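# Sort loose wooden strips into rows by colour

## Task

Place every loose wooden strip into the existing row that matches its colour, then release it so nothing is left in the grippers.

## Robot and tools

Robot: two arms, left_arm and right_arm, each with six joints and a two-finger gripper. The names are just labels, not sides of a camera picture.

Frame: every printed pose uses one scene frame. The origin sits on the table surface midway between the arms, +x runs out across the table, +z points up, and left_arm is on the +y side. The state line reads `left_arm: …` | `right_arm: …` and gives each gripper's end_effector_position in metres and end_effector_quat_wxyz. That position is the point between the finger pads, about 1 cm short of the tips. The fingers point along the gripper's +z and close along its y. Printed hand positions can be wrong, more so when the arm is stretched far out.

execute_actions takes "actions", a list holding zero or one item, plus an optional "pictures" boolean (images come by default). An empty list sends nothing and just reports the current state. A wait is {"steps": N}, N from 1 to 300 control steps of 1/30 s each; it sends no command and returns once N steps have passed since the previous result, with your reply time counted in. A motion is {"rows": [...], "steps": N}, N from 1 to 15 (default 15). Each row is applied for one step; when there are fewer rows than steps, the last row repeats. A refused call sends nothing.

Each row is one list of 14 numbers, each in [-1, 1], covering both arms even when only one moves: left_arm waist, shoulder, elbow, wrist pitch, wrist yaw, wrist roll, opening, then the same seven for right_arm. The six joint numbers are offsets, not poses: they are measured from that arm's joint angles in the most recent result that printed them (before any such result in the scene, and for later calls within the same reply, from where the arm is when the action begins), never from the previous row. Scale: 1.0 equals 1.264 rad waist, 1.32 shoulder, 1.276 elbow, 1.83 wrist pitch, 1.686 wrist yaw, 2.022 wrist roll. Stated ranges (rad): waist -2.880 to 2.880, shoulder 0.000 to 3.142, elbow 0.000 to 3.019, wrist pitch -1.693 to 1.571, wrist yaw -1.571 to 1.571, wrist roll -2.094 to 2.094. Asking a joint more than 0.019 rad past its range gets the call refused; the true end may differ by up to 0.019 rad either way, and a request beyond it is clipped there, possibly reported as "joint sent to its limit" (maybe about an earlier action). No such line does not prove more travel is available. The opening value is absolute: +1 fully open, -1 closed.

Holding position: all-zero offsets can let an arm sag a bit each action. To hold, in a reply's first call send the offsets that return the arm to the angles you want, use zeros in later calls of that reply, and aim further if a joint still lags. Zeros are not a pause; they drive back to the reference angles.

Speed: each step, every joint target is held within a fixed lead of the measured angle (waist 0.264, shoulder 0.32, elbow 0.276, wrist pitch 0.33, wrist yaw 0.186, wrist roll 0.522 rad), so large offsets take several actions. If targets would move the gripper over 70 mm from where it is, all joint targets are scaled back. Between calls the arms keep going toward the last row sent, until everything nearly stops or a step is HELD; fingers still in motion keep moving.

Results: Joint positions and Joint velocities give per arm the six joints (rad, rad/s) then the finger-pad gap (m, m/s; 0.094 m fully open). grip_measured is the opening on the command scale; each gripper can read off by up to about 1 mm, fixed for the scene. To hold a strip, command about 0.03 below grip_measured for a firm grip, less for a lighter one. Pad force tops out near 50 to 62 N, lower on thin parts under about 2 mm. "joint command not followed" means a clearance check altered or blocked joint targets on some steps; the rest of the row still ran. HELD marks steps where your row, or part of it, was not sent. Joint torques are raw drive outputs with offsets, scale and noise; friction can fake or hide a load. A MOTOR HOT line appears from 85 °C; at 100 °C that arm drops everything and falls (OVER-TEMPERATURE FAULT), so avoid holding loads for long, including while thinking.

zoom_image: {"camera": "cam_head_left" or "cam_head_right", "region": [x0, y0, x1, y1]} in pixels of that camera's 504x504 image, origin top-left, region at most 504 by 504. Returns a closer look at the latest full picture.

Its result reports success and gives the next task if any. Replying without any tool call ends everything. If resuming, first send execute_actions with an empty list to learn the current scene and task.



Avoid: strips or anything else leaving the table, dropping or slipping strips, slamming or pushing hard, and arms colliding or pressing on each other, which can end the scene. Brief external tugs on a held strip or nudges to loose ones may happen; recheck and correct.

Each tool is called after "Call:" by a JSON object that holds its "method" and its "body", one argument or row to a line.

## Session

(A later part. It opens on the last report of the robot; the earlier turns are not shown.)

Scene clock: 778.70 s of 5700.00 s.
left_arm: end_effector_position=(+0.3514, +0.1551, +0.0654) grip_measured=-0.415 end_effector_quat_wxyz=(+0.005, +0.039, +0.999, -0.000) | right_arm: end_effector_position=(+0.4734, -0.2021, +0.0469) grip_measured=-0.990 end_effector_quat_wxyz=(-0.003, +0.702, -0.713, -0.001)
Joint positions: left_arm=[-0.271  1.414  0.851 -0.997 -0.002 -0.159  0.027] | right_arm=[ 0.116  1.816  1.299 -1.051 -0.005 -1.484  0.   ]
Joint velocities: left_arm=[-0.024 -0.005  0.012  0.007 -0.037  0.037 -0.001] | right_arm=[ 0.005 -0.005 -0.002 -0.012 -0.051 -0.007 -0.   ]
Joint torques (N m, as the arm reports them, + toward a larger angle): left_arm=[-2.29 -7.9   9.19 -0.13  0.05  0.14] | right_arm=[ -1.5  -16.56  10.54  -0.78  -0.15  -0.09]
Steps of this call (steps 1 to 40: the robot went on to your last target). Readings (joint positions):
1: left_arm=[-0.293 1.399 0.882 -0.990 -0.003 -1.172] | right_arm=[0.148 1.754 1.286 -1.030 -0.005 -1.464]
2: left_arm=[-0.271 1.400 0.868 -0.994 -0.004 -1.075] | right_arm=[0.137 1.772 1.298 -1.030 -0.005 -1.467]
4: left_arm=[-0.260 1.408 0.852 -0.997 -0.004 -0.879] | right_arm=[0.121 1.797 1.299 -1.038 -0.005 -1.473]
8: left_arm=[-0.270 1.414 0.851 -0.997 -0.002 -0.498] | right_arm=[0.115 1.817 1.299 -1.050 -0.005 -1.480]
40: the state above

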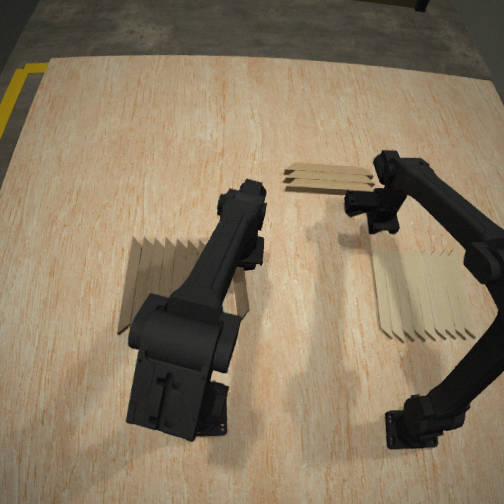

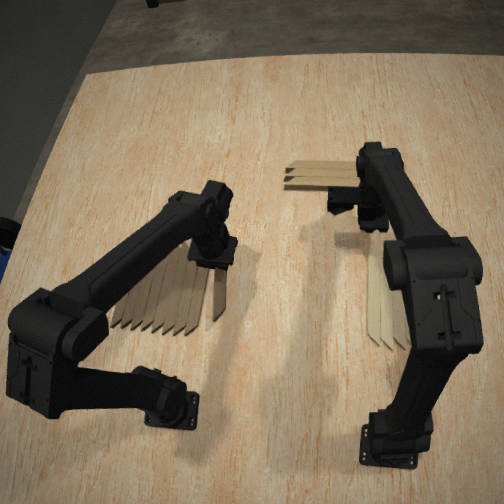

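Call:
{"method": "execute_actions", "body": {
  "actions": [
    {"rows": [[-0.01, 0.005, -0.015, 0.012, 0, 0.02, -0.46, 0, 0.006, -0.01, 0.01, 0, 0, -1],[-0.015, 0.008, -0.03, 0.024, 0, 0.035, -0.46, 0, 0.011, -0.018, 0.02, 0, 0, -1],[-0.02, 0.01, -0.043, 0.035, 0, 0.045, -0.46, 0, 0.015, -0.024, 0.028, 0, 0, -1],[-0.02, 0.01, -0.055, 0.045, 0, 0.052, -0.46, 0, 0.018, -0.029, 0.034, 0, 0, -1],[-0.02, 0.01, -0.065, 0.053, 0, 0.052, -0.46, 0, 0.02, -0.032, 0.038, 0, 0, -1],[-0.02, 0.01, -0.074, 0.058, 0, 0.052, -0.46, 0, 0.02, -0.032, 0.04, 0, 0, -1],[-0.02, 0.01, -0.082, 0.062, 0, 0.052, -0.46, 0, 0.02, -0.032, 0.04, 0, 0, -1]], "steps": 15}
  ],
  "pictures": false
}}

Call:
{"method": "execute_actions", "body": {
  "actions": [
    {"steps": 15}
  ]
}}

Call:
{"method": "zoom_image", "body": {
  "camera": "cam_head_right",
  "region": [90, 190, 290, 360]
}}

Call:
{"method": "zoom_image", "body": {
  "camera": "cam_head_left",
  "region": [320, 180, 500, 360]
}}

Scene clock: 837.70 s of 5700.00 s.
left_arm: end_effector_position=(+0.3260, +0.1573, +0.0308) grip_measured=-0.415 end_effector_quat_wxyz=(+0.000, +0.089, +0.996, +0.001) | right_arm: end_effector_position=(+0.4698, -0.2024, +0.0245) grip_measured=-0.990 end_effector_quat_wxyz=(-0.002, +0.702, -0.713, -0.001)
Joint positions: left_arm=[-0.283  1.419  0.745 -0.896 -0.002 -0.072  0.027] | right_arm=[ 0.116  1.839  1.266 -0.996 -0.005 -1.484  0.   ]
Joint velocities: left_arm=[ 0.005  0.005  0.022 -0.002  0.022  0.081  0.   ] | right_arm=[-0.005 -0.005  0.002  0.012  0.051 -0.037  0.   ]
Joint torques (N m, as the arm reports them, + toward a larger angle): left_arm=[-2.32 -7.07  8.29  0.42 -0.03  0.15] | right_arm=[ -2.18 -15.06   7.62   0.24  -0.15  -0.01]
Steps of this call (steps 1 to 15: the robot went on to your last target; steps 16 to 90: nothing new was sent; then 55.50 s passed at rest; steps 91 to 105: all 15 steps of this action). Readings (joint positions):
91: left_arm=[-0.271 1.414 0.849 -0.995 -0.002 -0.155] | right_arm=[0.116 1.816 1.299 -1.051 -0.005 -1.484]
92: left_arm=[-0.272 1.414 0.844 -0.986 -0.002 -0.146] | right_arm=[0.116 1.816 1.297 -1.047 -0.005 -1.484]
94: left_arm=[-0.275 1.414 0.821 -0.953 -0.002 -0.121] | right_arm=[0.116 1.817 1.288 -1.026 -0.005 -1.484]
98: left_arm=[-0.283 1.415 0.761 -0.907 -0.002 -0.089] | right_arm=[0.116 1.828 1.269 -1.001 -0.005 -1.484]
105: the state above

Scene clock: 838.20 s of 5700.00 s.
left_arm: end_effector_position=(+0.3261, +0.1572, +0.0308) grip_measured=-0.415 end_effector_quat_wxyz=(+0.000, +0.091, +0.996, +0.001) | right_arm: end_effector_position=(+0.4699, -0.2024, +0.0245) grip_measured=-0.990 end_effector_quat_wxyz=(-0.002, +0.702, -0.713, -0.001)
Joint positions: left_arm=[-0.283  1.419  0.745 -0.896 -0.002 -0.068  0.027] | right_arm=[ 0.116  1.839  1.266 -0.996 -0.005 -1.484  0.   ]
Joint velocities: left_arm=[-0.015  0.005 -0.027 -0.002  0.007 -0.007 -0.001] | right_arm=[-0.005 -0.015  0.017  0.002 -0.007  0.007  0.   ]
Joint torques (N m, as the arm reports them, + toward a larger angle): left_arm=[-2.32 -7.19  8.28  0.39 -0.02  0.15] | right_arm=[ -2.13 -14.95   7.69   0.32  -0.15  -0.01]
Steps of this call (steps 1 to 15: the robot went on to your last target). Readings (joint positions):
1: left_arm=[-0.283 1.419 0.745 -0.896 -0.002 -0.071] | right_arm=[0.116 1.839 1.266 -0.996 -0.005 -1.484]
2: left_arm=[-0.283 1.419 0.745 -0.896 -0.002 -0.070] | right_arm=[0.116 1.839 1.266 -0.996 -0.005 -1.484]
4: left_arm=[-0.283 1.419 0.745 -0.896 -0.002 -0.070] | right_arm=[0.116 1.839 1.266 -0.996 -0.005 -1.484]
8: left_arm=[-0.283 1.419 0.745 -0.896 -0.002 -0.068] | right_arm=[0.116 1.839 1.266 -0.996 -0.005 -1.484]
15: the state above
All arms were judged still, so your last target was given up. Only a new action makes them travel on or press farther. Fingers that are still opening or closing keep moving.

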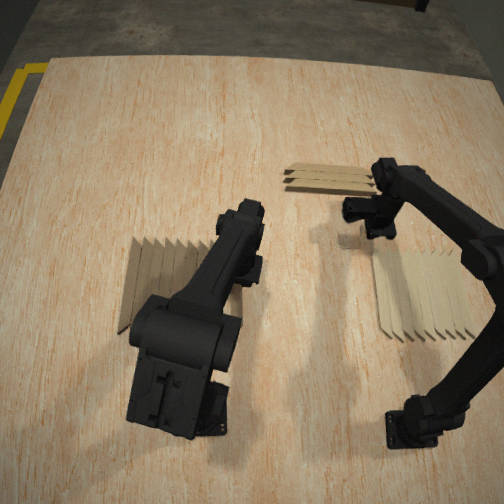

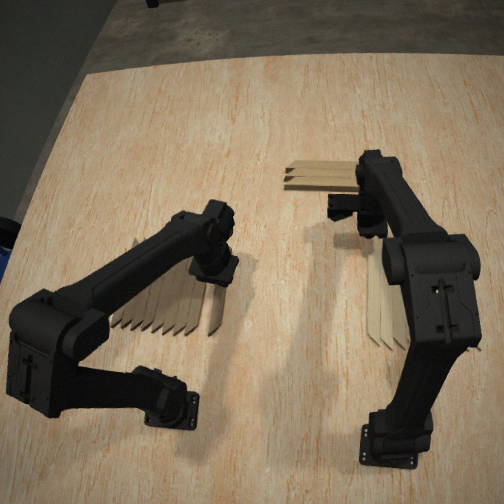

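Region (90, 190, 290, 360) of cam_head_right's 504x504 image, scaled by 2.520, with more detail than that image has; it fills the top 428 rows of this view, and the rest is white.

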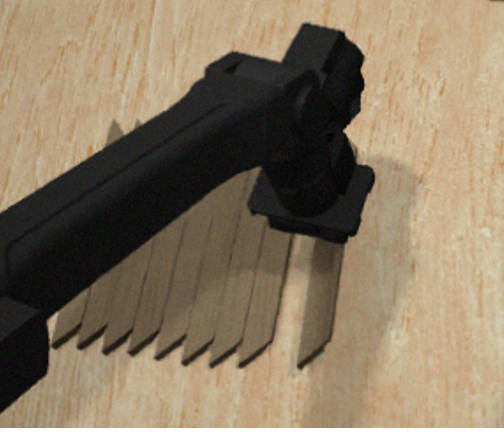

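Region (320, 180, 500, 360) of cam_head_left's 504x504 image, scaled by 2.800, with more detail than that image has.

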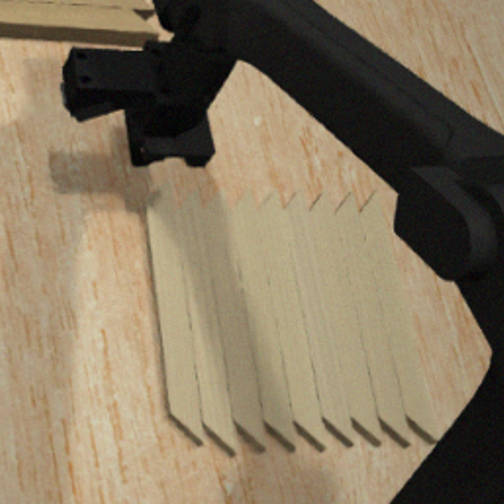

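Call:
{"method": "execute_actions", "body": {
  "actions": [
    {"rows": [[0, 0.015, 0.005, 0, 0, 0, -0.46, -0.015, 0, 0, 0, 0, 0, -1],[0, 0.025, 0.005, 0, 0, 0, -0.46, -0.022, 0, 0, 0, 0, 0, -1],[0, 0.032, 0.005, 0, 0, 0, -0.46, -0.028, 0, 0, 0, 0, 0, -1],[0, 0.034, 0.005, 0, 0, 0, -0.46, -0.028, 0, 0, 0, 0, 0, -1],[0, 0.034, 0.005, 0, 0, 0, -0.46, -0.028, 0, 0, 0, 0, 0, -1],[0, 0.034, 0.005, 0, 0, 0, -0.46, -0.028, -0.015, 0, 0, 0, 0, -1],[0, 0.034, 0.005, 0, 0, 0, -0.46, -0.028, -0.022, -0.01, 0.003, 0, 0, -1],[0, 0.034, 0.005, 0, 0, 0, -0.46, -0.028, -0.029, -0.02, 0.006, 0, 0, -1],[0, 0.034, 0.005, 0, 0, 0, -0.46, -0.028, -0.036, -0.03, 0.009, 0, 0, -1],[0, 0.034, 0.005, 0, 0, 0, -0.46, -0.028, -0.042, -0.04, 0.012, 0, 0, -1],[0, 0.034, 0.005, 0, 0, 0, -0.46, -0.028, -0.048, -0.05, 0.015, 0, 0, -1],[0, 0.034, 0.005, 0, 0, 0, -0.46, -0.028, -0.054, -0.06, 0.018, 0, 0, -1],[0, 0.034, 0.005, 0, 0, 0, -0.46, -0.028, -0.06, -0.07, 0.021, 0, 0, -1],[0, 0.034, 0.005, 0, 0, 0, -0.46, -0.028, -0.064, -0.08, 0.024, 0, 0, -1],[0, 0.034, 0.005, 0, 0, 0, -0.46, -0.028, -0.066, -0.089, 0.025, 0, 0, -1]], "steps": 15}
  ],
  "pictures": false
}}

Call:
{"method": "execute_actions", "body": {
  "actions": [
    {"steps": 15}
  ]
}}

Call:
{"method": "zoom_image", "body": {
  "camera": "cam_head_left",
  "region": [320, 180, 500, 360]
}}

Call:
{"method": "zoom_image", "body": {
  "camera": "cam_head_right",
  "region": [90, 190, 290, 360]
}}

Scene clock: 878.30 s of 5700.00 s.
left_arm: end_effector_position=(+0.3226, +0.1581, +0.0202) grip_measured=-0.415 end_effector_quat_wxyz=(-0.017, +0.091, +0.996, +0.003) | right_arm: end_effector_position=(+0.4444, -0.2210, +0.0277) grip_measured=-0.990 end_effector_quat_wxyz=(-0.002, +0.689, -0.725, -0.001)
Joint positions: left_arm=[-0.283  1.454  0.745 -0.896 -0.002 -0.068  0.027] | right_arm=[ 0.081  1.776  1.181 -0.974 -0.005 -1.484  0.   ]
Joint velocities: left_arm=[ 0.015 -0.005  0.007 -0.007  0.037 -0.007  0.   ] | right_arm=[-0.015 -0.259 -0.33   0.134 -0.037  0.022  0.   ]
Joint torques (N m, as the arm reports them, + toward a larger angle): left_arm=[-1.33 -7.45  8.41 -0.07 -0.02  0.  ] | right_arm=[ -2.16 -14.58   7.34   0.26  -0.13  -0.01]
Steps of this call (steps 1 to 90: nothing new was sent; then 36.60 s passed at rest; steps 91 to 105: all 15 steps of this action). Readings (joint positions):
91: left_arm=[-0.283 1.419 0.745 -0.896 -0.002 -0.068] | right_arm=[0.116 1.839 1.266 -0.996 -0.005 -1.484]
92: left_arm=[-0.283 1.421 0.745 -0.896 -0.002 -0.068] | right_arm=[0.114 1.839 1.266 -0.996 -0.005 -1.484]
94: left_arm=[-0.283 1.431 0.745 -0.896 -0.002 -0.068] | right_arm=[0.107 1.839 1.266 -0.996 -0.005 -1.484]
98: left_arm=[-0.283 1.452 0.745 -0.896 -0.002 -0.068] | right_arm=[0.087 1.836 1.263 -0.995 -0.005 -1.484]
105: the state above

Scene clock: 878.80 s of 5700.00 s.
left_arm: end_effector_position=(+0.3226, +0.1581, +0.0202) grip_measured=-0.415 end_effector_quat_wxyz=(-0.017, +0.091, +0.996, +0.003) | right_arm: end_effector_position=(+0.4379, -0.2212, +0.0281) grip_measured=-0.990 end_effector_quat_wxyz=(-0.003, +0.689, -0.725, -0.001)
Joint positions: left_arm=[-0.283  1.454  0.745 -0.896 -0.002 -0.068  0.027] | right_arm=[ 0.081  1.76   1.161 -0.968 -0.005 -1.484  0.   ]
Joint velocities: left_arm=[-0.015 -0.005 -0.007  0.007 -0.022  0.007  0.   ] | right_arm=[-0.005 -0.005 -0.022 -0.002  0.022 -0.022  0.001]
Joint torques (N m, as the arm reports them, + toward a larger angle): left_arm=[-1.33 -7.28  8.44 -0.08 -0.03  0.  ] | right_arm=[ -2.21 -14.84   7.38   0.36  -0.15  -0.01]
Steps of this call (steps 1 to 15: the robot went on to your last target). Readings (joint positions):
1: left_arm=[-0.283 1.454 0.745 -0.896 -0.002 -0.068] | right_arm=[0.081 1.768 1.171 -0.972 -0.005 -1.484]
2: left_arm=[-0.283 1.454 0.745 -0.896 -0.002 -0.068] | right_arm=[0.081 1.764 1.165 -0.972 -0.005 -1.484]
4: left_arm=[-0.283 1.454 0.745 -0.896 -0.002 -0.068] | right_arm=[0.081 1.760 1.161 -0.972 -0.005 -1.484]
8: left_arm=[-0.283 1.454 0.745 -0.896 -0.002 -0.068] | right_arm=[0.081 1.760 1.161 -0.968 -0.005 -1.484]
15: the state above

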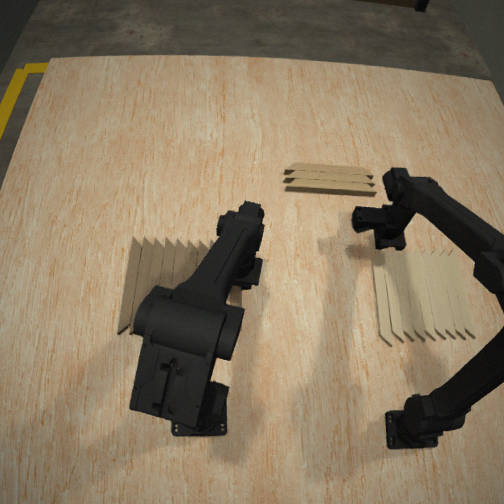

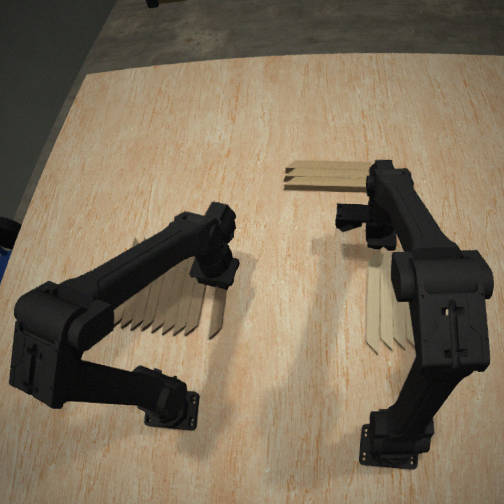

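Region (320, 180, 500, 360) of cam_head_left's 504x504 image, scaled by 2.800, with more detail than that image has.

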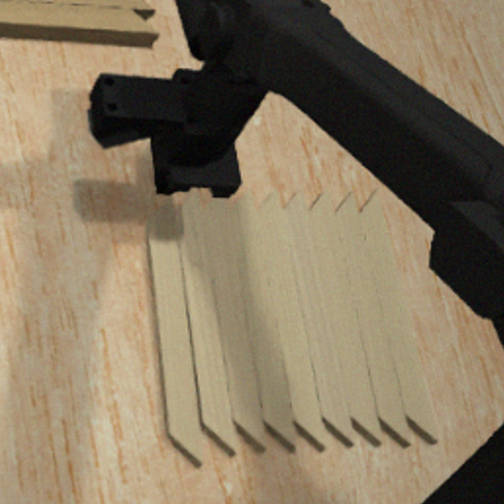

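Region (90, 190, 290, 360) of cam_head_right's 504x504 image, scaled by 2.520, with more detail than that image has; it fills the top 428 rows of this view, and the rest is white.

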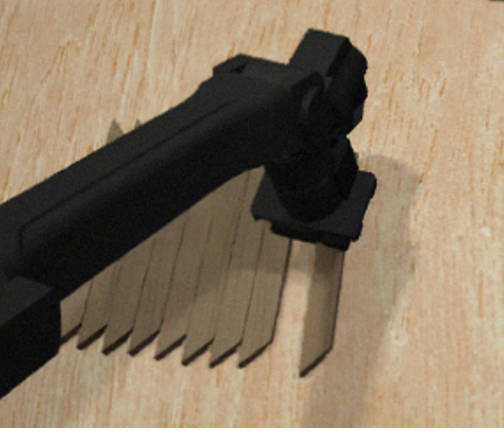

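Call:
{"method": "execute_actions", "body": {
  "actions": [
    {"rows": [[0, 0, 0.005, 0, 0, 0, -0.2, 0, -0.04, 0, 0, 0, 0, -1],[0, 0, 0.005, 0, 0, 0, 0.0, 0, -0.08, 0, 0, 0, 0, -1],[0, 0, 0.005, 0, 0, 0, 0.0, 0, -0.12, 0, 0, 0, 0, -1],[0, 0, 0.005, 0, 0, 0, 0.0, 0, -0.16, -0.04, 0, 0, 0, -1],[0, -0.03, 0.005, 0, 0, 0, 0.0, 0.01, -0.2, -0.08, 0, 0, 0, -1],[0, -0.05, 0.005, 0, 0, 0, 0.0, 0.02, -0.24, -0.125, -0.01, 0, 0, -1],[0, -0.065, 0.005, -0.01, 0, 0, 0.0, 0.03, -0.28, -0.17, -0.015, 0, 0.01, -1],[0, -0.078, 0.005, -0.02, 0, 0, 0.0, 0.04, -0.32, -0.215, -0.02, 0, 0.01, -1],[0, -0.078, 0.005, -0.03, 0, 0, 0.0, 0.05, -0.36, -0.26, -0.025, 0, 0.02, -1],[0, -0.078, 0.005, -0.032, 0, 0, 0.0, 0.06, -0.4, -0.305, -0.03, 0, 0.02, -1],[0, -0.078, 0.005, -0.032, 0, 0, 0.0, 0.07, -0.44, -0.35, -0.035, 0, 0.03, -1],[0, -0.078, 0.005, -0.032, 0, 0, 0.0, 0.08, -0.48, -0.4, -0.04, 0, 0.03, -1],[-0.03, -0.078, 0.005, -0.032, 0, 0.2, 0.5, 0.09, -0.52, -0.45, -0.05, 0, 0.037, -1],[-0.07, -0.078, 0.005, -0.032, 0, 0.45, 1, 0.1, -0.57, -0.5, -0.056, 0, 0.037, -1],[-0.108, -0.078, 0.005, -0.032, 0, 0.666, 1, 0.103, -0.612, -0.55, -0.06, 0, 0.037, -1]], "steps": 15}
  ],
  "pictures": false
}}

Call:
{"method": "execute_actions", "body": {
  "actions": [
    {"steps": 40}
  ]
}}

Call:
{"method": "zoom_image", "body": {
  "camera": "cam_head_left",
  "region": [320, 200, 500, 400]
}}

Call:
{"method": "zoom_image", "body": {
  "camera": "cam_head_right",
  "region": [90, 190, 290, 360]
}}

Scene clock: 930.30 s of 5700.00 s.
left_arm: end_effector_position=(+0.3186, +0.1502, +0.0519) grip_measured=+0.756 end_effector_quat_wxyz=(+0.011, +0.231, +0.973, +0.002) | right_arm: end_effector_position=(+0.2417, -0.2001, +0.1002) grip_measured=-0.990 end_effector_quat_wxyz=(-0.059, +0.711, -0.700, +0.042)
Joint positions: left_arm=[-0.312  1.349  0.745 -0.943 -0.004  0.187  0.082] | right_arm=[ 0.181  1.059  0.654 -1.021 -0.005 -1.45   0.   ]
Joint velocities: left_arm=[-0.728 -0.015  0.007  0.017 -0.095  2.659  0.421] | right_arm=[ 0.308 -1.255 -1.443 -0.198  0.022  0.066  0.   ]
Joint torques (N m, as the arm reports them, + toward a larger angle): left_arm=[-6.37 -7.38  9.19 -0.35  0.17  0.16] | right_arm=[-2.18 -0.85  7.91 -0.61 -0.15  0.09]
Steps of this call (steps 1 to 15: the robot went on to your last target; steps 16 to 90: nothing new was sent; then 48.00 s passed at rest; steps 91 to 105: all 15 steps of this action). Readings (joint positions):
91: left_arm=[-0.283 1.454 0.745 -0.896 -0.002 -0.068] | right_arm=[0.081 1.758 1.161 -0.968 -0.005 -1.484]
92: left_arm=[-0.283 1.454 0.745 -0.896 -0.002 -0.068] | right_arm=[0.081 1.751 1.160 -0.968 -0.005 -1.484]
94: left_arm=[-0.283 1.454 0.745 -0.896 -0.002 -0.068] | right_arm=[0.081 1.711 1.148 -0.968 -0.005 -1.484]
98: left_arm=[-0.283 1.425 0.745 -0.903 -0.002 -0.068] | right_arm=[0.091 1.483 1.007 -0.968 -0.005 -1.481]
105: the state above

Scene clock: 931.63 s of 5700.00 s.
left_arm: end_effector_position=(+0.3059, +0.1148, +0.0519) grip_measured=+1.000 end_effector_quat_wxyz=(+0.009, +0.737, +0.676, +0.005) | right_arm: end_effector_position=(+0.1475, -0.2082, +0.0466) grip_measured=-0.990 end_effector_quat_wxyz=(+0.003, +0.711, -0.704, -0.005)
Joint positions: left_arm=[-0.426  1.349  0.745 -0.945 -0.001  1.265  0.094] | right_arm=[ 0.207  0.948  0.442 -1.074 -0.005 -1.419  0.   ]
Joint velocities: left_arm=[-0.005 -0.005  0.002  0.017 -0.066  0.095  0.   ] | right_arm=[-0.005 -0.005 -0.017  0.012 -0.095 -0.081  0.   ]
Joint torques (N m, as the arm reports them, + toward a larger angle): left_arm=[-0.82 -7.08  9.15 -0.38  0.04  0.16] | right_arm=[-1.71 -0.08 10.44 -0.37 -0.15  0.08]
Steps of this call (steps 1 to 40: the robot went on to your last target). Readings (joint positions):
1: left_arm=[-0.339 1.349 0.745 -0.943 -0.004 0.286] | right_arm=[0.190 1.018 0.601 -1.030 -0.005 -1.446]
2: left_arm=[-0.370 1.349 0.745 -0.944 -0.004 0.384] | right_arm=[0.198 0.983 0.550 -1.040 -0.005 -1.441]
4: left_arm=[-0.413 1.349 0.745 -0.944 -0.001 0.582] | right_arm=[0.206 0.940 0.471 -1.063 -0.005 -1.434]
8: left_arm=[-0.426 1.349 0.745 -0.944 -0.001 0.953] | right_arm=[0.207 0.945 0.442 -1.074 -0.005 -1.426]
40: the state above

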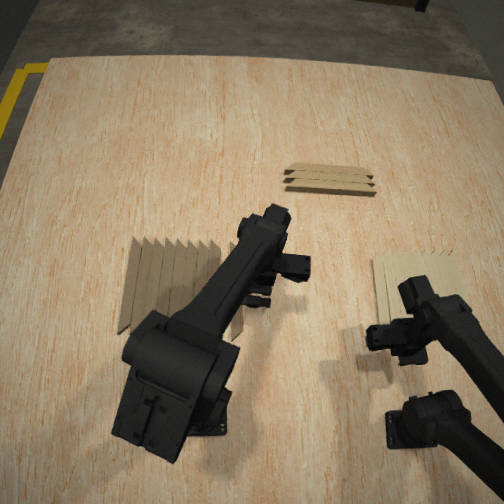

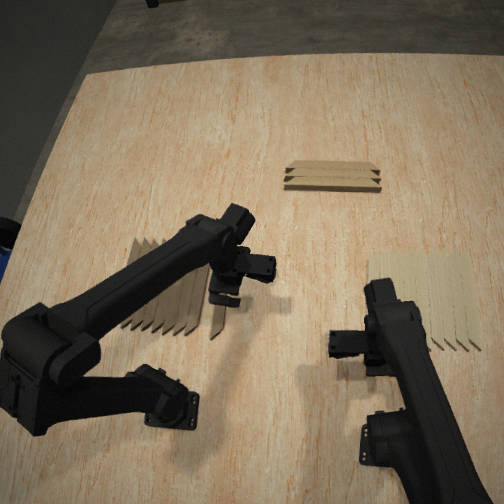

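Region (320, 200, 500, 400) of cam_head_left's 504x504 image, scaled by 2.520, with more detail than that image has; it fills the left 454 columns of this view, and the rest is white.

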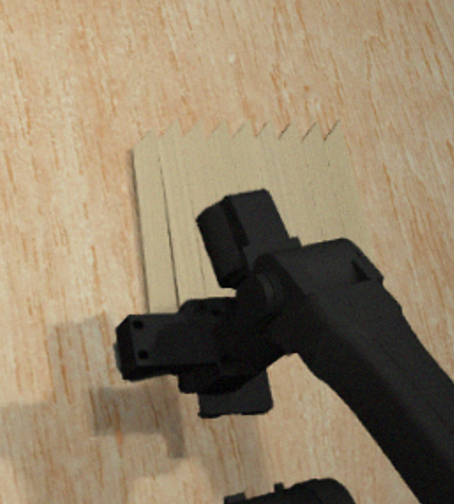

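Region (90, 190, 290, 360) of cam_head_right's 504x504 image, scaled by 2.520, with more detail than that image has; it fills the top 428 rows of this view, and the rest is white.

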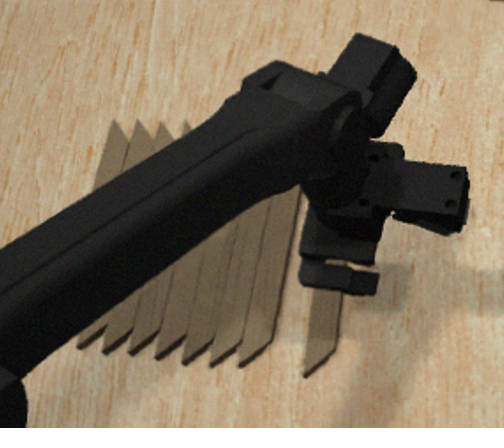

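Call:
{"method": "execute_actions", "body": {
  "actions": [
    {"rows": [[0, 0.012, -0.006, 0.012, 0, 0, 1, 0.015, 0.01, -0.006, 0.015, 0, 0.005, -1],[0, 0.024, -0.012, 0.024, 0, 0, 1, 0.03, 0.02, -0.012, 0.03, 0, 0.01, -1],[0, 0.035, -0.017, 0.034, 0, 0, 1, 0.04, 0.028, -0.018, 0.042, 0, 0.02, -1],[0, 0.044, -0.021, 0.042, 0, 0, 1, 0.046, 0.035, -0.023, 0.052, 0, 0.026, -1],[0, 0.051, -0.024, 0.047, 0, 0, 1, 0.046, 0.041, -0.027, 0.06, 0, 0.026, -1],[0, 0.057, -0.024, 0.05, 0, 0, 1, 0.046, 0.045, -0.029, 0.065, 0, 0.026, -1]], "steps": 15}
  ],
  "pictures": false
}}

Call:
{"method": "execute_actions", "body": {
  "actions": [
    {"steps": 12}
  ]
}}

Call:
{"method": "zoom_image", "body": {
  "camera": "cam_head_right",
  "region": [90, 190, 290, 360]
}}

Scene clock: 966.60 s of 5700.00 s.
left_arm: end_effector_position=(+0.3057, +0.1149, +0.0218) grip_measured=+1.000 end_effector_quat_wxyz=(+0.000, +0.737, +0.676, +0.001) | right_arm: end_effector_position=(+0.1512, -0.1969, +0.0267) grip_measured=-0.990 end_effector_quat_wxyz=(-0.002, +0.716, -0.698, -0.002)
Joint positions: left_arm=[-0.426  1.422  0.717 -0.865 -0.001  1.265  0.094] | right_arm=[ 0.261  1.008  0.412 -0.974 -0.005 -1.379  0.   ]
Joint velocities: left_arm=[-0.015  0.005  0.012 -0.007 -0.007  0.051  0.   ] | right_arm=[-0.015 -0.015  0.002 -0.012  0.066 -0.007  0.   ]
Joint torques (N m, as the arm reports them, + toward a larger angle): left_arm=[-1.22 -7.31  7.53  0.29  0.08  0.  ] | right_arm=[-1.8  -1.08  7.62  0.36 -0.15  0.06]
Steps of this call (steps 1 to 15: the robot went on to your last target; steps 16 to 90: nothing new was sent; then 31.47 s passed at rest; steps 91 to 105: all 15 steps of this action). Readings (joint positions):
91: left_arm=[-0.426 1.349 0.745 -0.943 -0.001 1.265] | right_arm=[0.208 0.949 0.442 -1.073 -0.005 -1.419]
92: left_arm=[-0.426 1.351 0.743 -0.936 -0.001 1.265] | right_arm=[0.212 0.951 0.441 -1.065 -0.005 -1.418]
94: left_arm=[-0.426 1.360 0.738 -0.908 -0.001 1.265] | right_arm=[0.233 0.962 0.435 -1.031 -0.005 -1.406]
98: left_arm=[-0.426 1.405 0.725 -0.870 -0.001 1.265] | right_arm=[0.261 1.001 0.417 -0.981 -0.005 -1.389]
105: the state above

Scene clock: 967.00 s of 5700.00 s.
left_arm: end_effector_position=(+0.3057, +0.1149, +0.0218) grip_measured=+1.000 end_effector_quat_wxyz=(+0.000, +0.737, +0.676, +0.001) | right_arm: end_effector_position=(+0.1513, -0.1969, +0.0267) grip_measured=-0.990 end_effector_quat_wxyz=(-0.002, +0.715, -0.699, -0.002)
Joint positions: left_arm=[-0.426  1.422  0.717 -0.865 -0.001  1.265  0.094] | right_arm=[ 0.261  1.008  0.412 -0.973 -0.005 -1.377  0.   ]
Joint velocities: left_arm=[-0.015 -0.005  0.002 -0.002 -0.007 -0.037  0.   ] | right_arm=[-0.024  0.005 -0.017 -0.017  0.007  0.022 -0.001]
Joint torques (N m, as the arm reports them, + toward a larger angle): left_arm=[-1.25 -7.53  7.47  0.36  0.07  0.01] | right_arm=[-1.83 -0.88  7.62  0.37 -0.14  0.08]
Steps of this call (steps 1 to 12: the robot went on to your last target). Readings (joint positions):
1: left_arm=[-0.426 1.422 0.717 -0.865 -0.001 1.265] | right_arm=[0.261 1.008 0.412 -0.973 -0.005 -1.379]
2: left_arm=[-0.426 1.422 0.717 -0.865 -0.001 1.265] | right_arm=[0.261 1.008 0.412 -0.973 -0.005 -1.379]
4: left_arm=[-0.426 1.422 0.717 -0.865 -0.001 1.265] | right_arm=[0.261 1.008 0.412 -0.973 -0.005 -1.378]
8: left_arm=[-0.426 1.422 0.717 -0.865 -0.001 1.265] | right_arm=[0.261 1.008 0.412 -0.973 -0.005 -1.377]
12: the state above

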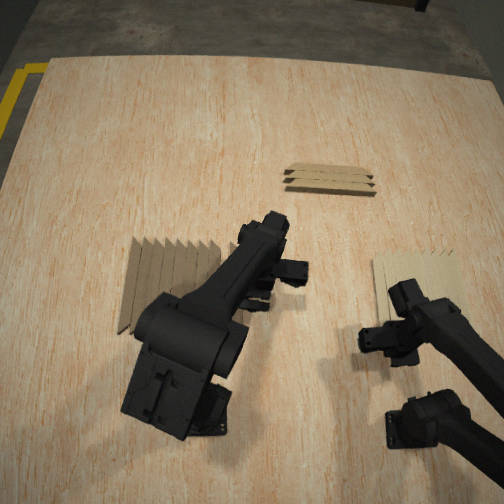

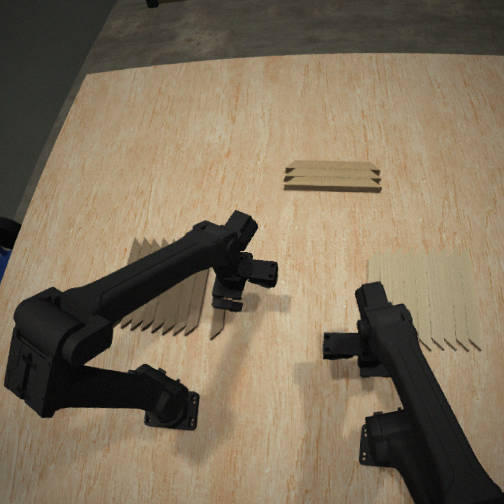

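Region (90, 190, 290, 360) of cam_head_right's 504x504 image, scaled by 2.520, with more detail than that image has; it fills the top 428 rows of this view, and the rest is white.

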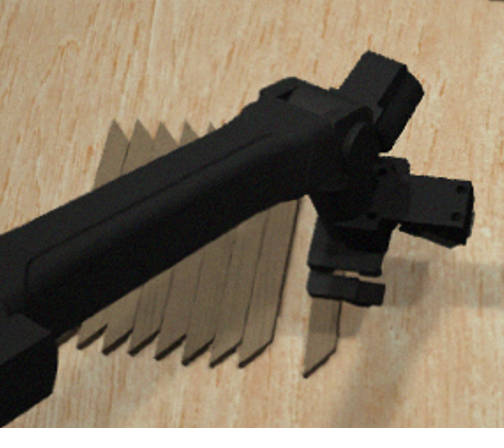

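Call:
{"method": "execute_actions", "body": {
  "actions": [
    {"rows": [[0.012, 0, 0.005, 0, 0, 0.008, 1, 0, 0, 0.02, 0, 0, 0, -1],[0.024, 0, 0.005, 0, 0, 0.016, 1, 0, 0, 0.028, 0, 0, 0, -1],[0.036, 0, 0.005, 0, 0, 0.024, 1, 0, 0.008, 0.033, 0.004, 0, 0, -1],[0.048, 0, 0.005, 0, 0, 0.031, 1, 0, 0.016, 0.037, 0.008, 0, 0, -1],[0.059, 0, 0.005, 0, 0, 0.038, 1, 0, 0.024, 0.041, 0.012, 0, 0, -1],[0.07, 0, 0.005, 0, 0, 0.045, 1, 0, 0.032, 0.045, 0.016, 0, 0, -1],[0.08, 0, 0.005, 0, 0, 0.051, 1, 0, 0.04, 0.048, 0.02, 0, 0, -1],[0.09, 0, 0.005, 0, 0, 0.057, 1, 0, 0.048, 0.051, 0.023, 0, 0, -1],[0.1, 0, 0.005, 0, 0, 0.063, 1, 0, 0.056, 0.054, 0.026, 0, 0, -1],[0.109, 0, 0.005, 0, 0, 0.069, 1, 0, 0.063, 0.056, 0.029, 0, 0, -1],[0.117, 0, 0.005, 0, 0, 0.074, 1, 0, 0.07, 0.058, 0.031, 0, 0, -1],[0.124, 0, 0.005, 0, 0, 0.078, 1, 0, 0.076, 0.06, 0.033, 0, 0, -1],[0.13, 0, 0.005, 0, 0, 0.082, 1, 0, 0.081, 0.06, 0.034, 0, 0, -1],[0.136, 0, 0.005, 0, 0, 0.085, 1, 0, 0.085, 0.06, 0.034, 0, 0, -1]], "steps": 15}
  ],
  "pictures": false
}}

Call:
{"method": "execute_actions", "body": {
  "actions": [
    {"steps": 15}
  ]
}}

Call:
{"method": "zoom_image", "body": {
  "camera": "cam_head_right",
  "region": [90, 190, 290, 360]
}}

Call:
{"method": "zoom_image", "body": {
  "camera": "cam_head_left",
  "region": [320, 200, 500, 400]
}}

Scene clock: 998.90 s of 5700.00 s.
left_arm: end_effector_position=(+0.3212, +0.1625, +0.0218) grip_measured=+1.000 end_effector_quat_wxyz=(+0.000, +0.727, +0.686, +0.000) | right_arm: end_effector_position=(+0.1640, -0.1941, +0.0166) grip_measured=-0.990 end_effector_quat_wxyz=(+0.011, +0.715, -0.699, -0.010)
Joint positions: left_arm=[-0.271  1.422  0.717 -0.865 -0.     1.392  0.094] | right_arm=[ 0.261  1.113  0.44  -0.929 -0.005 -1.377  0.   ]
Joint velocities: left_arm=[ 0.171  0.005  0.012 -0.012  0.037  0.242  0.   ] | right_arm=[-0.015  0.132  0.046  0.046  0.007  0.007  0.001]
Joint torques (N m, as the arm reports them, + toward a larger angle): left_arm=[-0.67 -7.55  8.51 -0.06  0.04  0.15] | right_arm=[-2.21 -2.38 11.99  0.16 -0.15 -0.01]
Steps of this call (steps 1 to 15: the robot went on to your last target; steps 16 to 90: nothing new was sent; then 28.40 s passed at rest; steps 91 to 105: all 15 steps of this action). Readings (joint positions):
91: left_arm=[-0.426 1.422 0.717 -0.865 -0.001 1.266] | right_arm=[0.261 1.008 0.412 -0.973 -0.005 -1.377]
92: left_arm=[-0.424 1.422 0.717 -0.865 -0.001 1.269] | right_arm=[0.261 1.008 0.412 -0.973 -0.005 -1.377]
94: left_arm=[-0.413 1.422 0.717 -0.865 -0.001 1.282] | right_arm=[0.261 1.010 0.412 -0.973 -0.005 -1.377]
98: left_arm=[-0.353 1.422 0.717 -0.865 -0.000 1.321] | right_arm=[0.261 1.040 0.415 -0.961 -0.005 -1.377]
105: the state above

Scene clock: 999.40 s of 5700.00 s.
left_arm: end_effector_position=(+0.3217, +0.1643, +0.0218) grip_measured=+1.000 end_effector_quat_wxyz=(+0.001, +0.734, +0.679, +0.000) | right_arm: end_effector_position=(+0.1646, -0.1940, +0.0161) grip_measured=-0.990 end_effector_quat_wxyz=(+0.012, +0.715, -0.699, -0.011)
Joint positions: left_arm=[-0.264  1.422  0.717 -0.865  0.001  1.417  0.094] | right_arm=[ 0.261  1.118  0.442 -0.927 -0.005 -1.377  0.   ]
Joint velocities: left_arm=[-0.015 -0.005  0.002  0.002 -0.037  0.051  0.   ] | right_arm=[-0.005  0.005  0.007  0.012  0.007 -0.037 -0.001]
Joint torques (N m, as the arm reports them, + toward a larger angle): left_arm=[-0.36 -7.57  8.5  -0.09  0.01  0.2 ] | right_arm=[-2.11 -1.77 12.25  0.24 -0.15 -0.01]
Steps of this call (steps 1 to 15: the robot went on to your last target). Readings (joint positions):
1: left_arm=[-0.266 1.422 0.717 -0.865 -0.000 1.398] | right_arm=[0.261 1.117 0.442 -0.928 -0.005 -1.377]
2: left_arm=[-0.264 1.422 0.717 -0.865 -0.000 1.402] | right_arm=[0.261 1.118 0.442 -0.927 -0.005 -1.377]
4: left_arm=[-0.264 1.422 0.717 -0.865 -0.000 1.409] | right_arm=[0.261 1.118 0.442 -0.927 -0.005 -1.377]
8: left_arm=[-0.264 1.422 0.717 -0.865 0.000 1.414] | right_arm=[0.261 1.118 0.442 -0.927 -0.005 -1.377]
15: the state above

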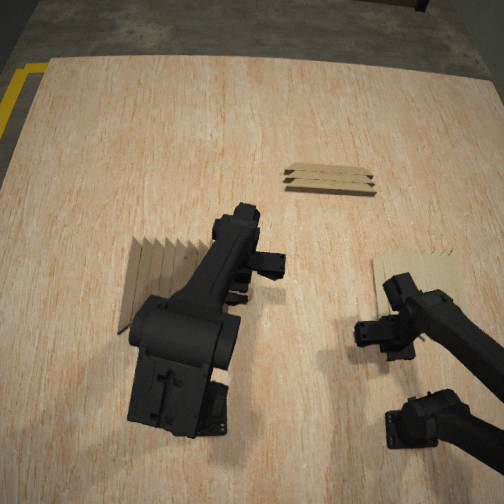

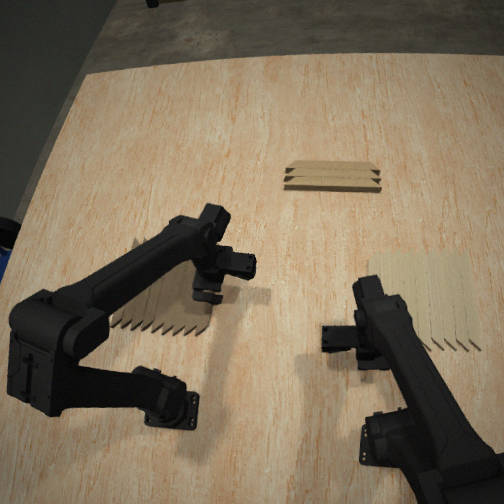

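Region (90, 190, 290, 360) of cam_head_right's 504x504 image, scaled by 2.520, with more detail than that image has; it fills the top 428 rows of this view, and the rest is white.

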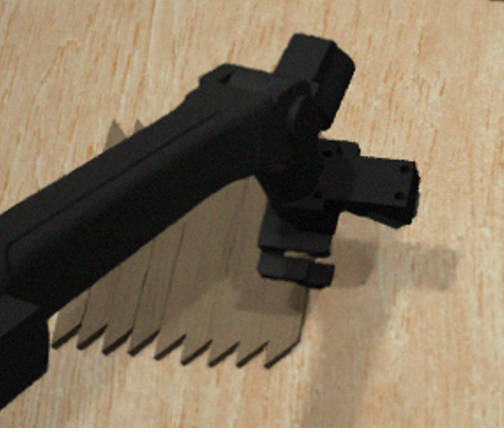

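Region (320, 200, 500, 400) of cam_head_left's 504x504 image, scaled by 2.520, with more detail than that image has; it fills the left 454 columns of this view, and the rest is white.

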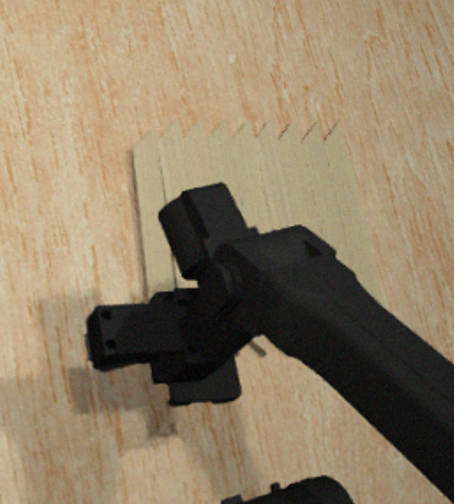

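Call:
{"method": "execute_actions", "body": {
  "actions": [
    {"rows": [[-0.02, 0, 0.005, 0, 0, 0, 1, 0, 0, 0.04, 0, 0, 0, -1],[-0.03, 0, 0.005, 0, 0, 0, 1, 0, 0, 0.05, 0, 0, 0, -1],[-0.03, 0, 0.005, 0, 0, 0, 1, 0, 0, 0.056, 0, 0, 0, -1],[-0.03, 0, 0.005, 0, 0, 0, 1, 0, 0, 0.061, 0, 0, 0, -1],[-0.03, 0, 0.005, 0, 0, 0, 1, 0, 0, 0.061, 0, 0, 0, -1],[-0.03, 0, 0.005, 0, 0, 0, 1, 0, 0, 0.061, 0, 0, 0, -1],[-0.03, -0.03, 0.005, 0, 0, 0, 1, 0, 0, 0.061, 0, 0, 0, -1],[-0.03, -0.06, 0.005, 0, 0, 0, 1, 0, 0, 0.061, 0, 0, 0, -1],[-0.03, -0.09, 0.005, 0, 0, 0, 1, 0, 0, 0.061, 0, 0, 0, -1],[-0.03, -0.12, 0.005, 0, 0, 0, 1, 0, 0, 0.061, 0, 0, 0, -1],[-0.03, -0.15, 0.005, 0, 0, 0, 1, 0, 0, 0.061, 0, 0, 0, -1]], "steps": 15}
  ],
  "pictures": false
}}

Call:
{"method": "execute_actions", "body": {
  "actions": [
    {"steps": 15}
  ]
}}

Call:
{"method": "zoom_image", "body": {
  "camera": "cam_head_left",
  "region": [320, 200, 500, 400]
}}

Scene clock: 1028.60 s of 5700.00 s.
left_arm: end_effector_position=(+0.3348, +0.1521, +0.0847) grip_measured=+1.000 end_effector_quat_wxyz=(+0.085, +0.739, +0.666, +0.055) | right_arm: end_effector_position=(+0.1805, -0.1905, +0.0262) grip_measured=-0.990 end_effector_quat_wxyz=(-0.002, +0.715, -0.699, -0.002)
Joint positions: left_arm=[-0.29   1.22   0.717 -0.865  0.001  1.418  0.094] | right_arm=[ 0.261  1.118  0.476 -0.927 -0.005 -1.377  0.   ]
Joint velocities: left_arm=[ 0.005 -0.591  0.002 -0.007 -0.095 -0.066  0.   ] | right_arm=[-0.005 -0.005  0.007 -0.022 -0.037 -0.007  0.001]
Joint torques (N m, as the arm reports them, + toward a larger angle): left_arm=[-2.02 -3.33 10.1   0.23  0.06 -0.02] | right_arm=[-2.08 -2.49 12.26 -0.21 -0.14 -0.01]
Steps of this call (steps 1 to 15: the robot went on to your last target; steps 16 to 90: nothing new was sent; then 25.70 s passed at rest; steps 91 to 105: all 15 steps of this action). Readings (joint positions):
91: left_arm=[-0.265 1.422 0.717 -0.865 0.001 1.418] | right_arm=[0.261 1.118 0.442 -0.927 -0.005 -1.377]
92: left_arm=[-0.268 1.422 0.717 -0.865 0.001 1.418] | right_arm=[0.261 1.118 0.443 -0.927 -0.005 -1.377]
94: left_arm=[-0.279 1.422 0.717 -0.865 0.001 1.418] | right_arm=[0.261 1.118 0.450 -0.927 -0.005 -1.377]
98: left_arm=[-0.290 1.415 0.717 -0.865 0.001 1.418] | right_arm=[0.261 1.118 0.472 -0.927 -0.005 -1.377]
105: the state above

Scene clock: 1029.10 s of 5700.00 s.
left_arm: end_effector_position=(+0.3352, +0.1521, +0.0872) grip_measured=+1.000 end_effector_quat_wxyz=(+0.088, +0.739, +0.666, +0.057) | right_arm: end_effector_position=(+0.1805, -0.1905, +0.0262) grip_measured=-0.990 end_effector_quat_wxyz=(-0.002, +0.715, -0.699, -0.002)
Joint positions: left_arm=[-0.29   1.212  0.717 -0.865  0.001  1.418  0.094] | right_arm=[ 0.261  1.118  0.476 -0.927 -0.005 -1.377  0.   ]
Joint velocities: left_arm=[-0.005 -0.005 -0.022 -0.022 -0.081 -0.051  0.   ] | right_arm=[ 0.005 -0.024  0.007  0.002  0.022 -0.007  0.   ]
Joint torques (N m, as the arm reports them, + toward a larger angle): left_arm=[-2.2  -5.16 10.1   0.28  0.06 -0.03] | right_arm=[-2.01 -2.28 12.29 -0.21 -0.14 -0.01]
Steps of this call (steps 1 to 15: the robot went on to your last target). Readings (joint positions):
1: left_arm=[-0.290 1.206 0.717 -0.865 0.001 1.418] | right_arm=[0.261 1.118 0.476 -0.927 -0.005 -1.377]
2: left_arm=[-0.290 1.199 0.717 -0.865 0.001 1.418] | right_arm=[0.261 1.118 0.476 -0.927 -0.005 -1.377]
4: left_arm=[-0.290 1.202 0.717 -0.865 0.001 1.418] | right_arm=[0.261 1.118 0.476 -0.927 -0.005 -1.377]
8: left_arm=[-0.290 1.211 0.717 -0.865 0.001 1.418] | right_arm=[0.261 1.118 0.476 -0.927 -0.005 -1.377]
15: the state above
All arms were judged still, so your last target was given up. Only a new action makes them travel on or press farther. Fingers that are still opening or closing keep moving.

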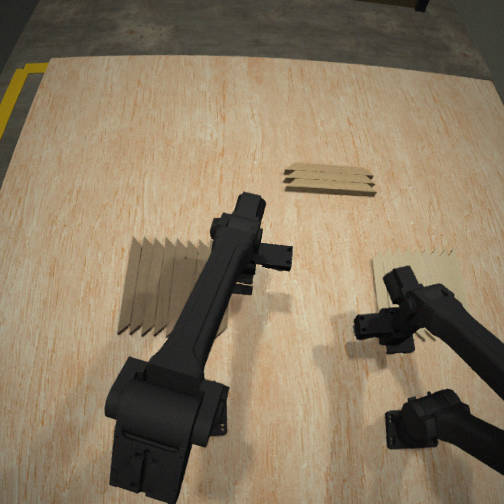

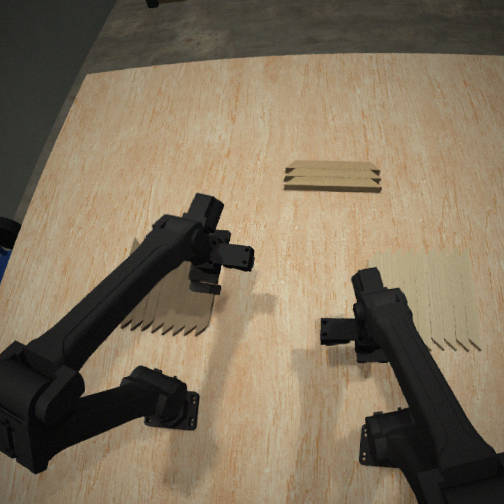

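Region (320, 200, 500, 400) of cam_head_left's 504x504 image, scaled by 2.520, with more detail than that image has; it fills the left 454 columns of this view, and the rest is white.

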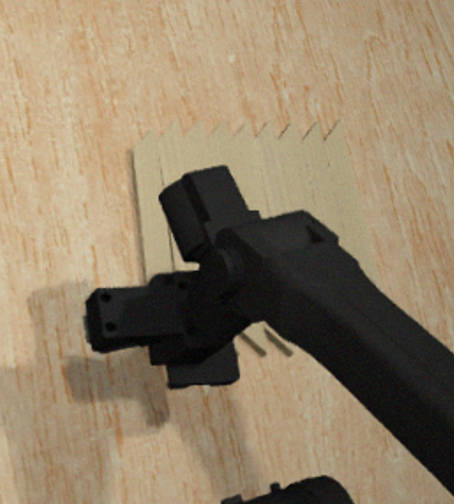

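Call:
{"method": "execute_actions", "body": {
  "actions": [
    {"rows": [[0, 0, 0.01, 0, 0, 0, 1, -0.02, 0.012, 0.03, 0, 0, 0, -1],[0, 0, 0.01, 0, 0, 0, 1, -0.03, 0.018, 0.03, 0, 0, 0, -1],[0, 0, 0.01, 0, 0, 0, 1, -0.036, 0.022, 0.03, 0, 0, 0, -1],[0, 0, 0.01, 0, 0, 0, 1, -0.036, 0.022, 0.03, 0, 0, 0, -1],[0, 0, 0.01, 0, 0, 0, 1, -0.036, 0.022, 0.03, 0, 0, 0, -1],[0, 0, 0.01, 0, 0, 0, 1, -0.036, 0.022, 0.03, 0, 0, 0, -1],[0, 0, 0.01, 0, 0, 0, 1, -0.036, 0.022, 0.03, 0, 0, 0, -1],[0, 0, 0.01, 0, 0, 0, 1, -0.036, 0.022, 0.03, 0.012, 0, 0, -1],[0, 0, 0.01, 0, 0, 0, 1, -0.036, 0.022, 0.03, 0.02, 0, 0, -1],[0, 0, 0.01, 0, 0, 0, 1, -0.036, 0.022, 0.03, 0.027, 0, 0, -1],[0, 0, 0.01, 0, 0, 0, 1, -0.036, 0.022, 0.03, 0.033, 0, 0, -1],[0, 0, 0.01, 0, 0, 0, 1, -0.036, 0.022, 0.03, 0.038, 0, 0, -1]], "steps": 15}
  ],
  "pictures": false
}}

Call:
{"method": "execute_actions", "body": {
  "actions": [
    {"steps": 12}
  ]
}}

Call:
{"method": "zoom_image", "body": {
  "camera": "cam_head_left",
  "region": [320, 200, 500, 400]
}}

Scene clock: 1051.90 s of 5700.00 s.
left_arm: end_effector_position=(+0.3352, +0.1521, +0.0872) grip_measured=+1.000 end_effector_quat_wxyz=(+0.088, +0.739, +0.666, +0.057) | right_arm: end_effector_position=(+0.1911, -0.1979, +0.0213) grip_measured=-0.990 end_effector_quat_wxyz=(-0.011, +0.700, -0.714, +0.005)
Joint positions: left_arm=[-0.29   1.212  0.717 -0.865  0.001  1.418  0.094] | right_arm=[ 0.22   1.142  0.476 -0.88  -0.005 -1.377  0.   ]
Joint velocities: left_arm=[0.005 0.015 0.002 0.002 0.022 0.095 0.   ] | right_arm=[-0.005 -0.015  0.002  0.056 -0.022 -0.007 -0.001]
Joint torques (N m, as the arm reports them, + toward a larger angle): left_arm=[-1.29 -6.19 10.76  0.27  0.07 -0.02] | right_arm=[-2.42 -2.29 11.57  0.39 -0.15  0.  ]
Steps of this call (steps 1 to 90: nothing new was sent; then 19.30 s passed at rest; steps 91 to 105: all 15 steps of this action). Readings (joint positions):
91: left_arm=[-0.290 1.212 0.717 -0.865 0.001 1.418] | right_arm=[0.259 1.118 0.476 -0.927 -0.005 -1.377]
92: left_arm=[-0.290 1.212 0.717 -0.865 0.001 1.418] | right_arm=[0.254 1.120 0.476 -0.927 -0.005 -1.377]
94: left_arm=[-0.290 1.212 0.717 -0.865 0.001 1.418] | right_arm=[0.236 1.129 0.476 -0.927 -0.005 -1.377]
98: left_arm=[-0.290 1.212 0.717 -0.865 0.001 1.418] | right_arm=[0.220 1.142 0.476 -0.927 -0.005 -1.377]
105: the state above

Scene clock: 1052.30 s of 5700.00 s.
left_arm: end_effector_position=(+0.3352, +0.1521, +0.0872) grip_measured=+1.000 end_effector_quat_wxyz=(+0.088, +0.739, +0.666, +0.057) | right_arm: end_effector_position=(+0.1916, -0.1978, +0.0213) grip_measured=-0.990 end_effector_quat_wxyz=(-0.012, +0.700, -0.714, +0.005)
Joint positions: left_arm=[-0.29   1.212  0.717 -0.865  0.001  1.418  0.094] | right_arm=[ 0.22   1.142  0.476 -0.878 -0.005 -1.377  0.   ]
Joint velocities: left_arm=[-0.005 -0.005 -0.017 -0.002 -0.051 -0.051  0.   ] | right_arm=[-0.005  0.005 -0.007 -0.007  0.007 -0.007  0.   ]
Joint torques (N m, as the arm reports them, + toward a larger angle): left_arm=[-1.28 -6.08 10.76  0.29  0.07 -0.02] | right_arm=[-2.48 -2.2  11.67  0.5  -0.14 -0.01]
Steps of this call (steps 1 to 12: the robot went on to your last target). Readings (joint positions):
1: left_arm=[-0.290 1.212 0.717 -0.865 0.001 1.418] | right_arm=[0.220 1.142 0.476 -0.879 -0.005 -1.377]
2: left_arm=[-0.290 1.212 0.717 -0.865 0.001 1.418] | right_arm=[0.220 1.142 0.476 -0.878 -0.005 -1.377]
4: left_arm=[-0.290 1.212 0.717 -0.865 0.001 1.418] | right_arm=[0.220 1.142 0.476 -0.878 -0.005 -1.377]
8: left_arm=[-0.290 1.212 0.717 -0.865 0.001 1.418] | right_arm=[0.220 1.142 0.476 -0.878 -0.005 -1.377]
12: the state above

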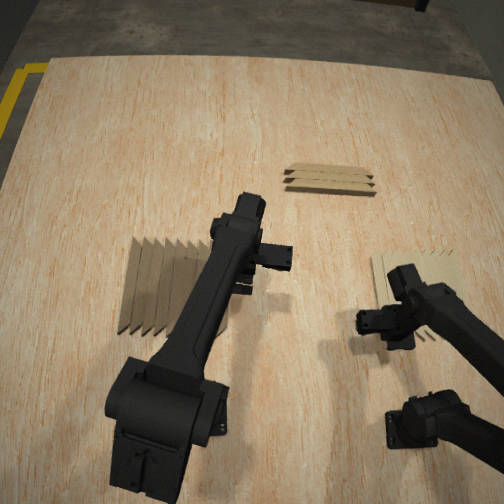

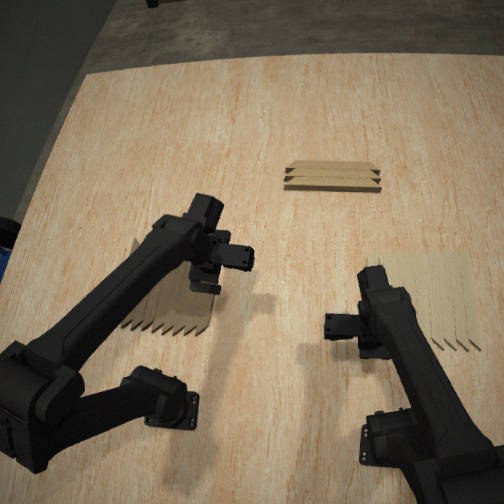

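Region (320, 200, 500, 400) of cam_head_left's 504x504 image, scaled by 2.520, with more detail than that image has; it fills the left 454 columns of this view, and the rest is white.

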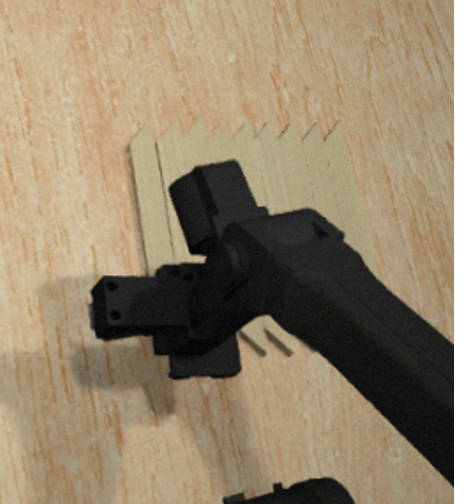

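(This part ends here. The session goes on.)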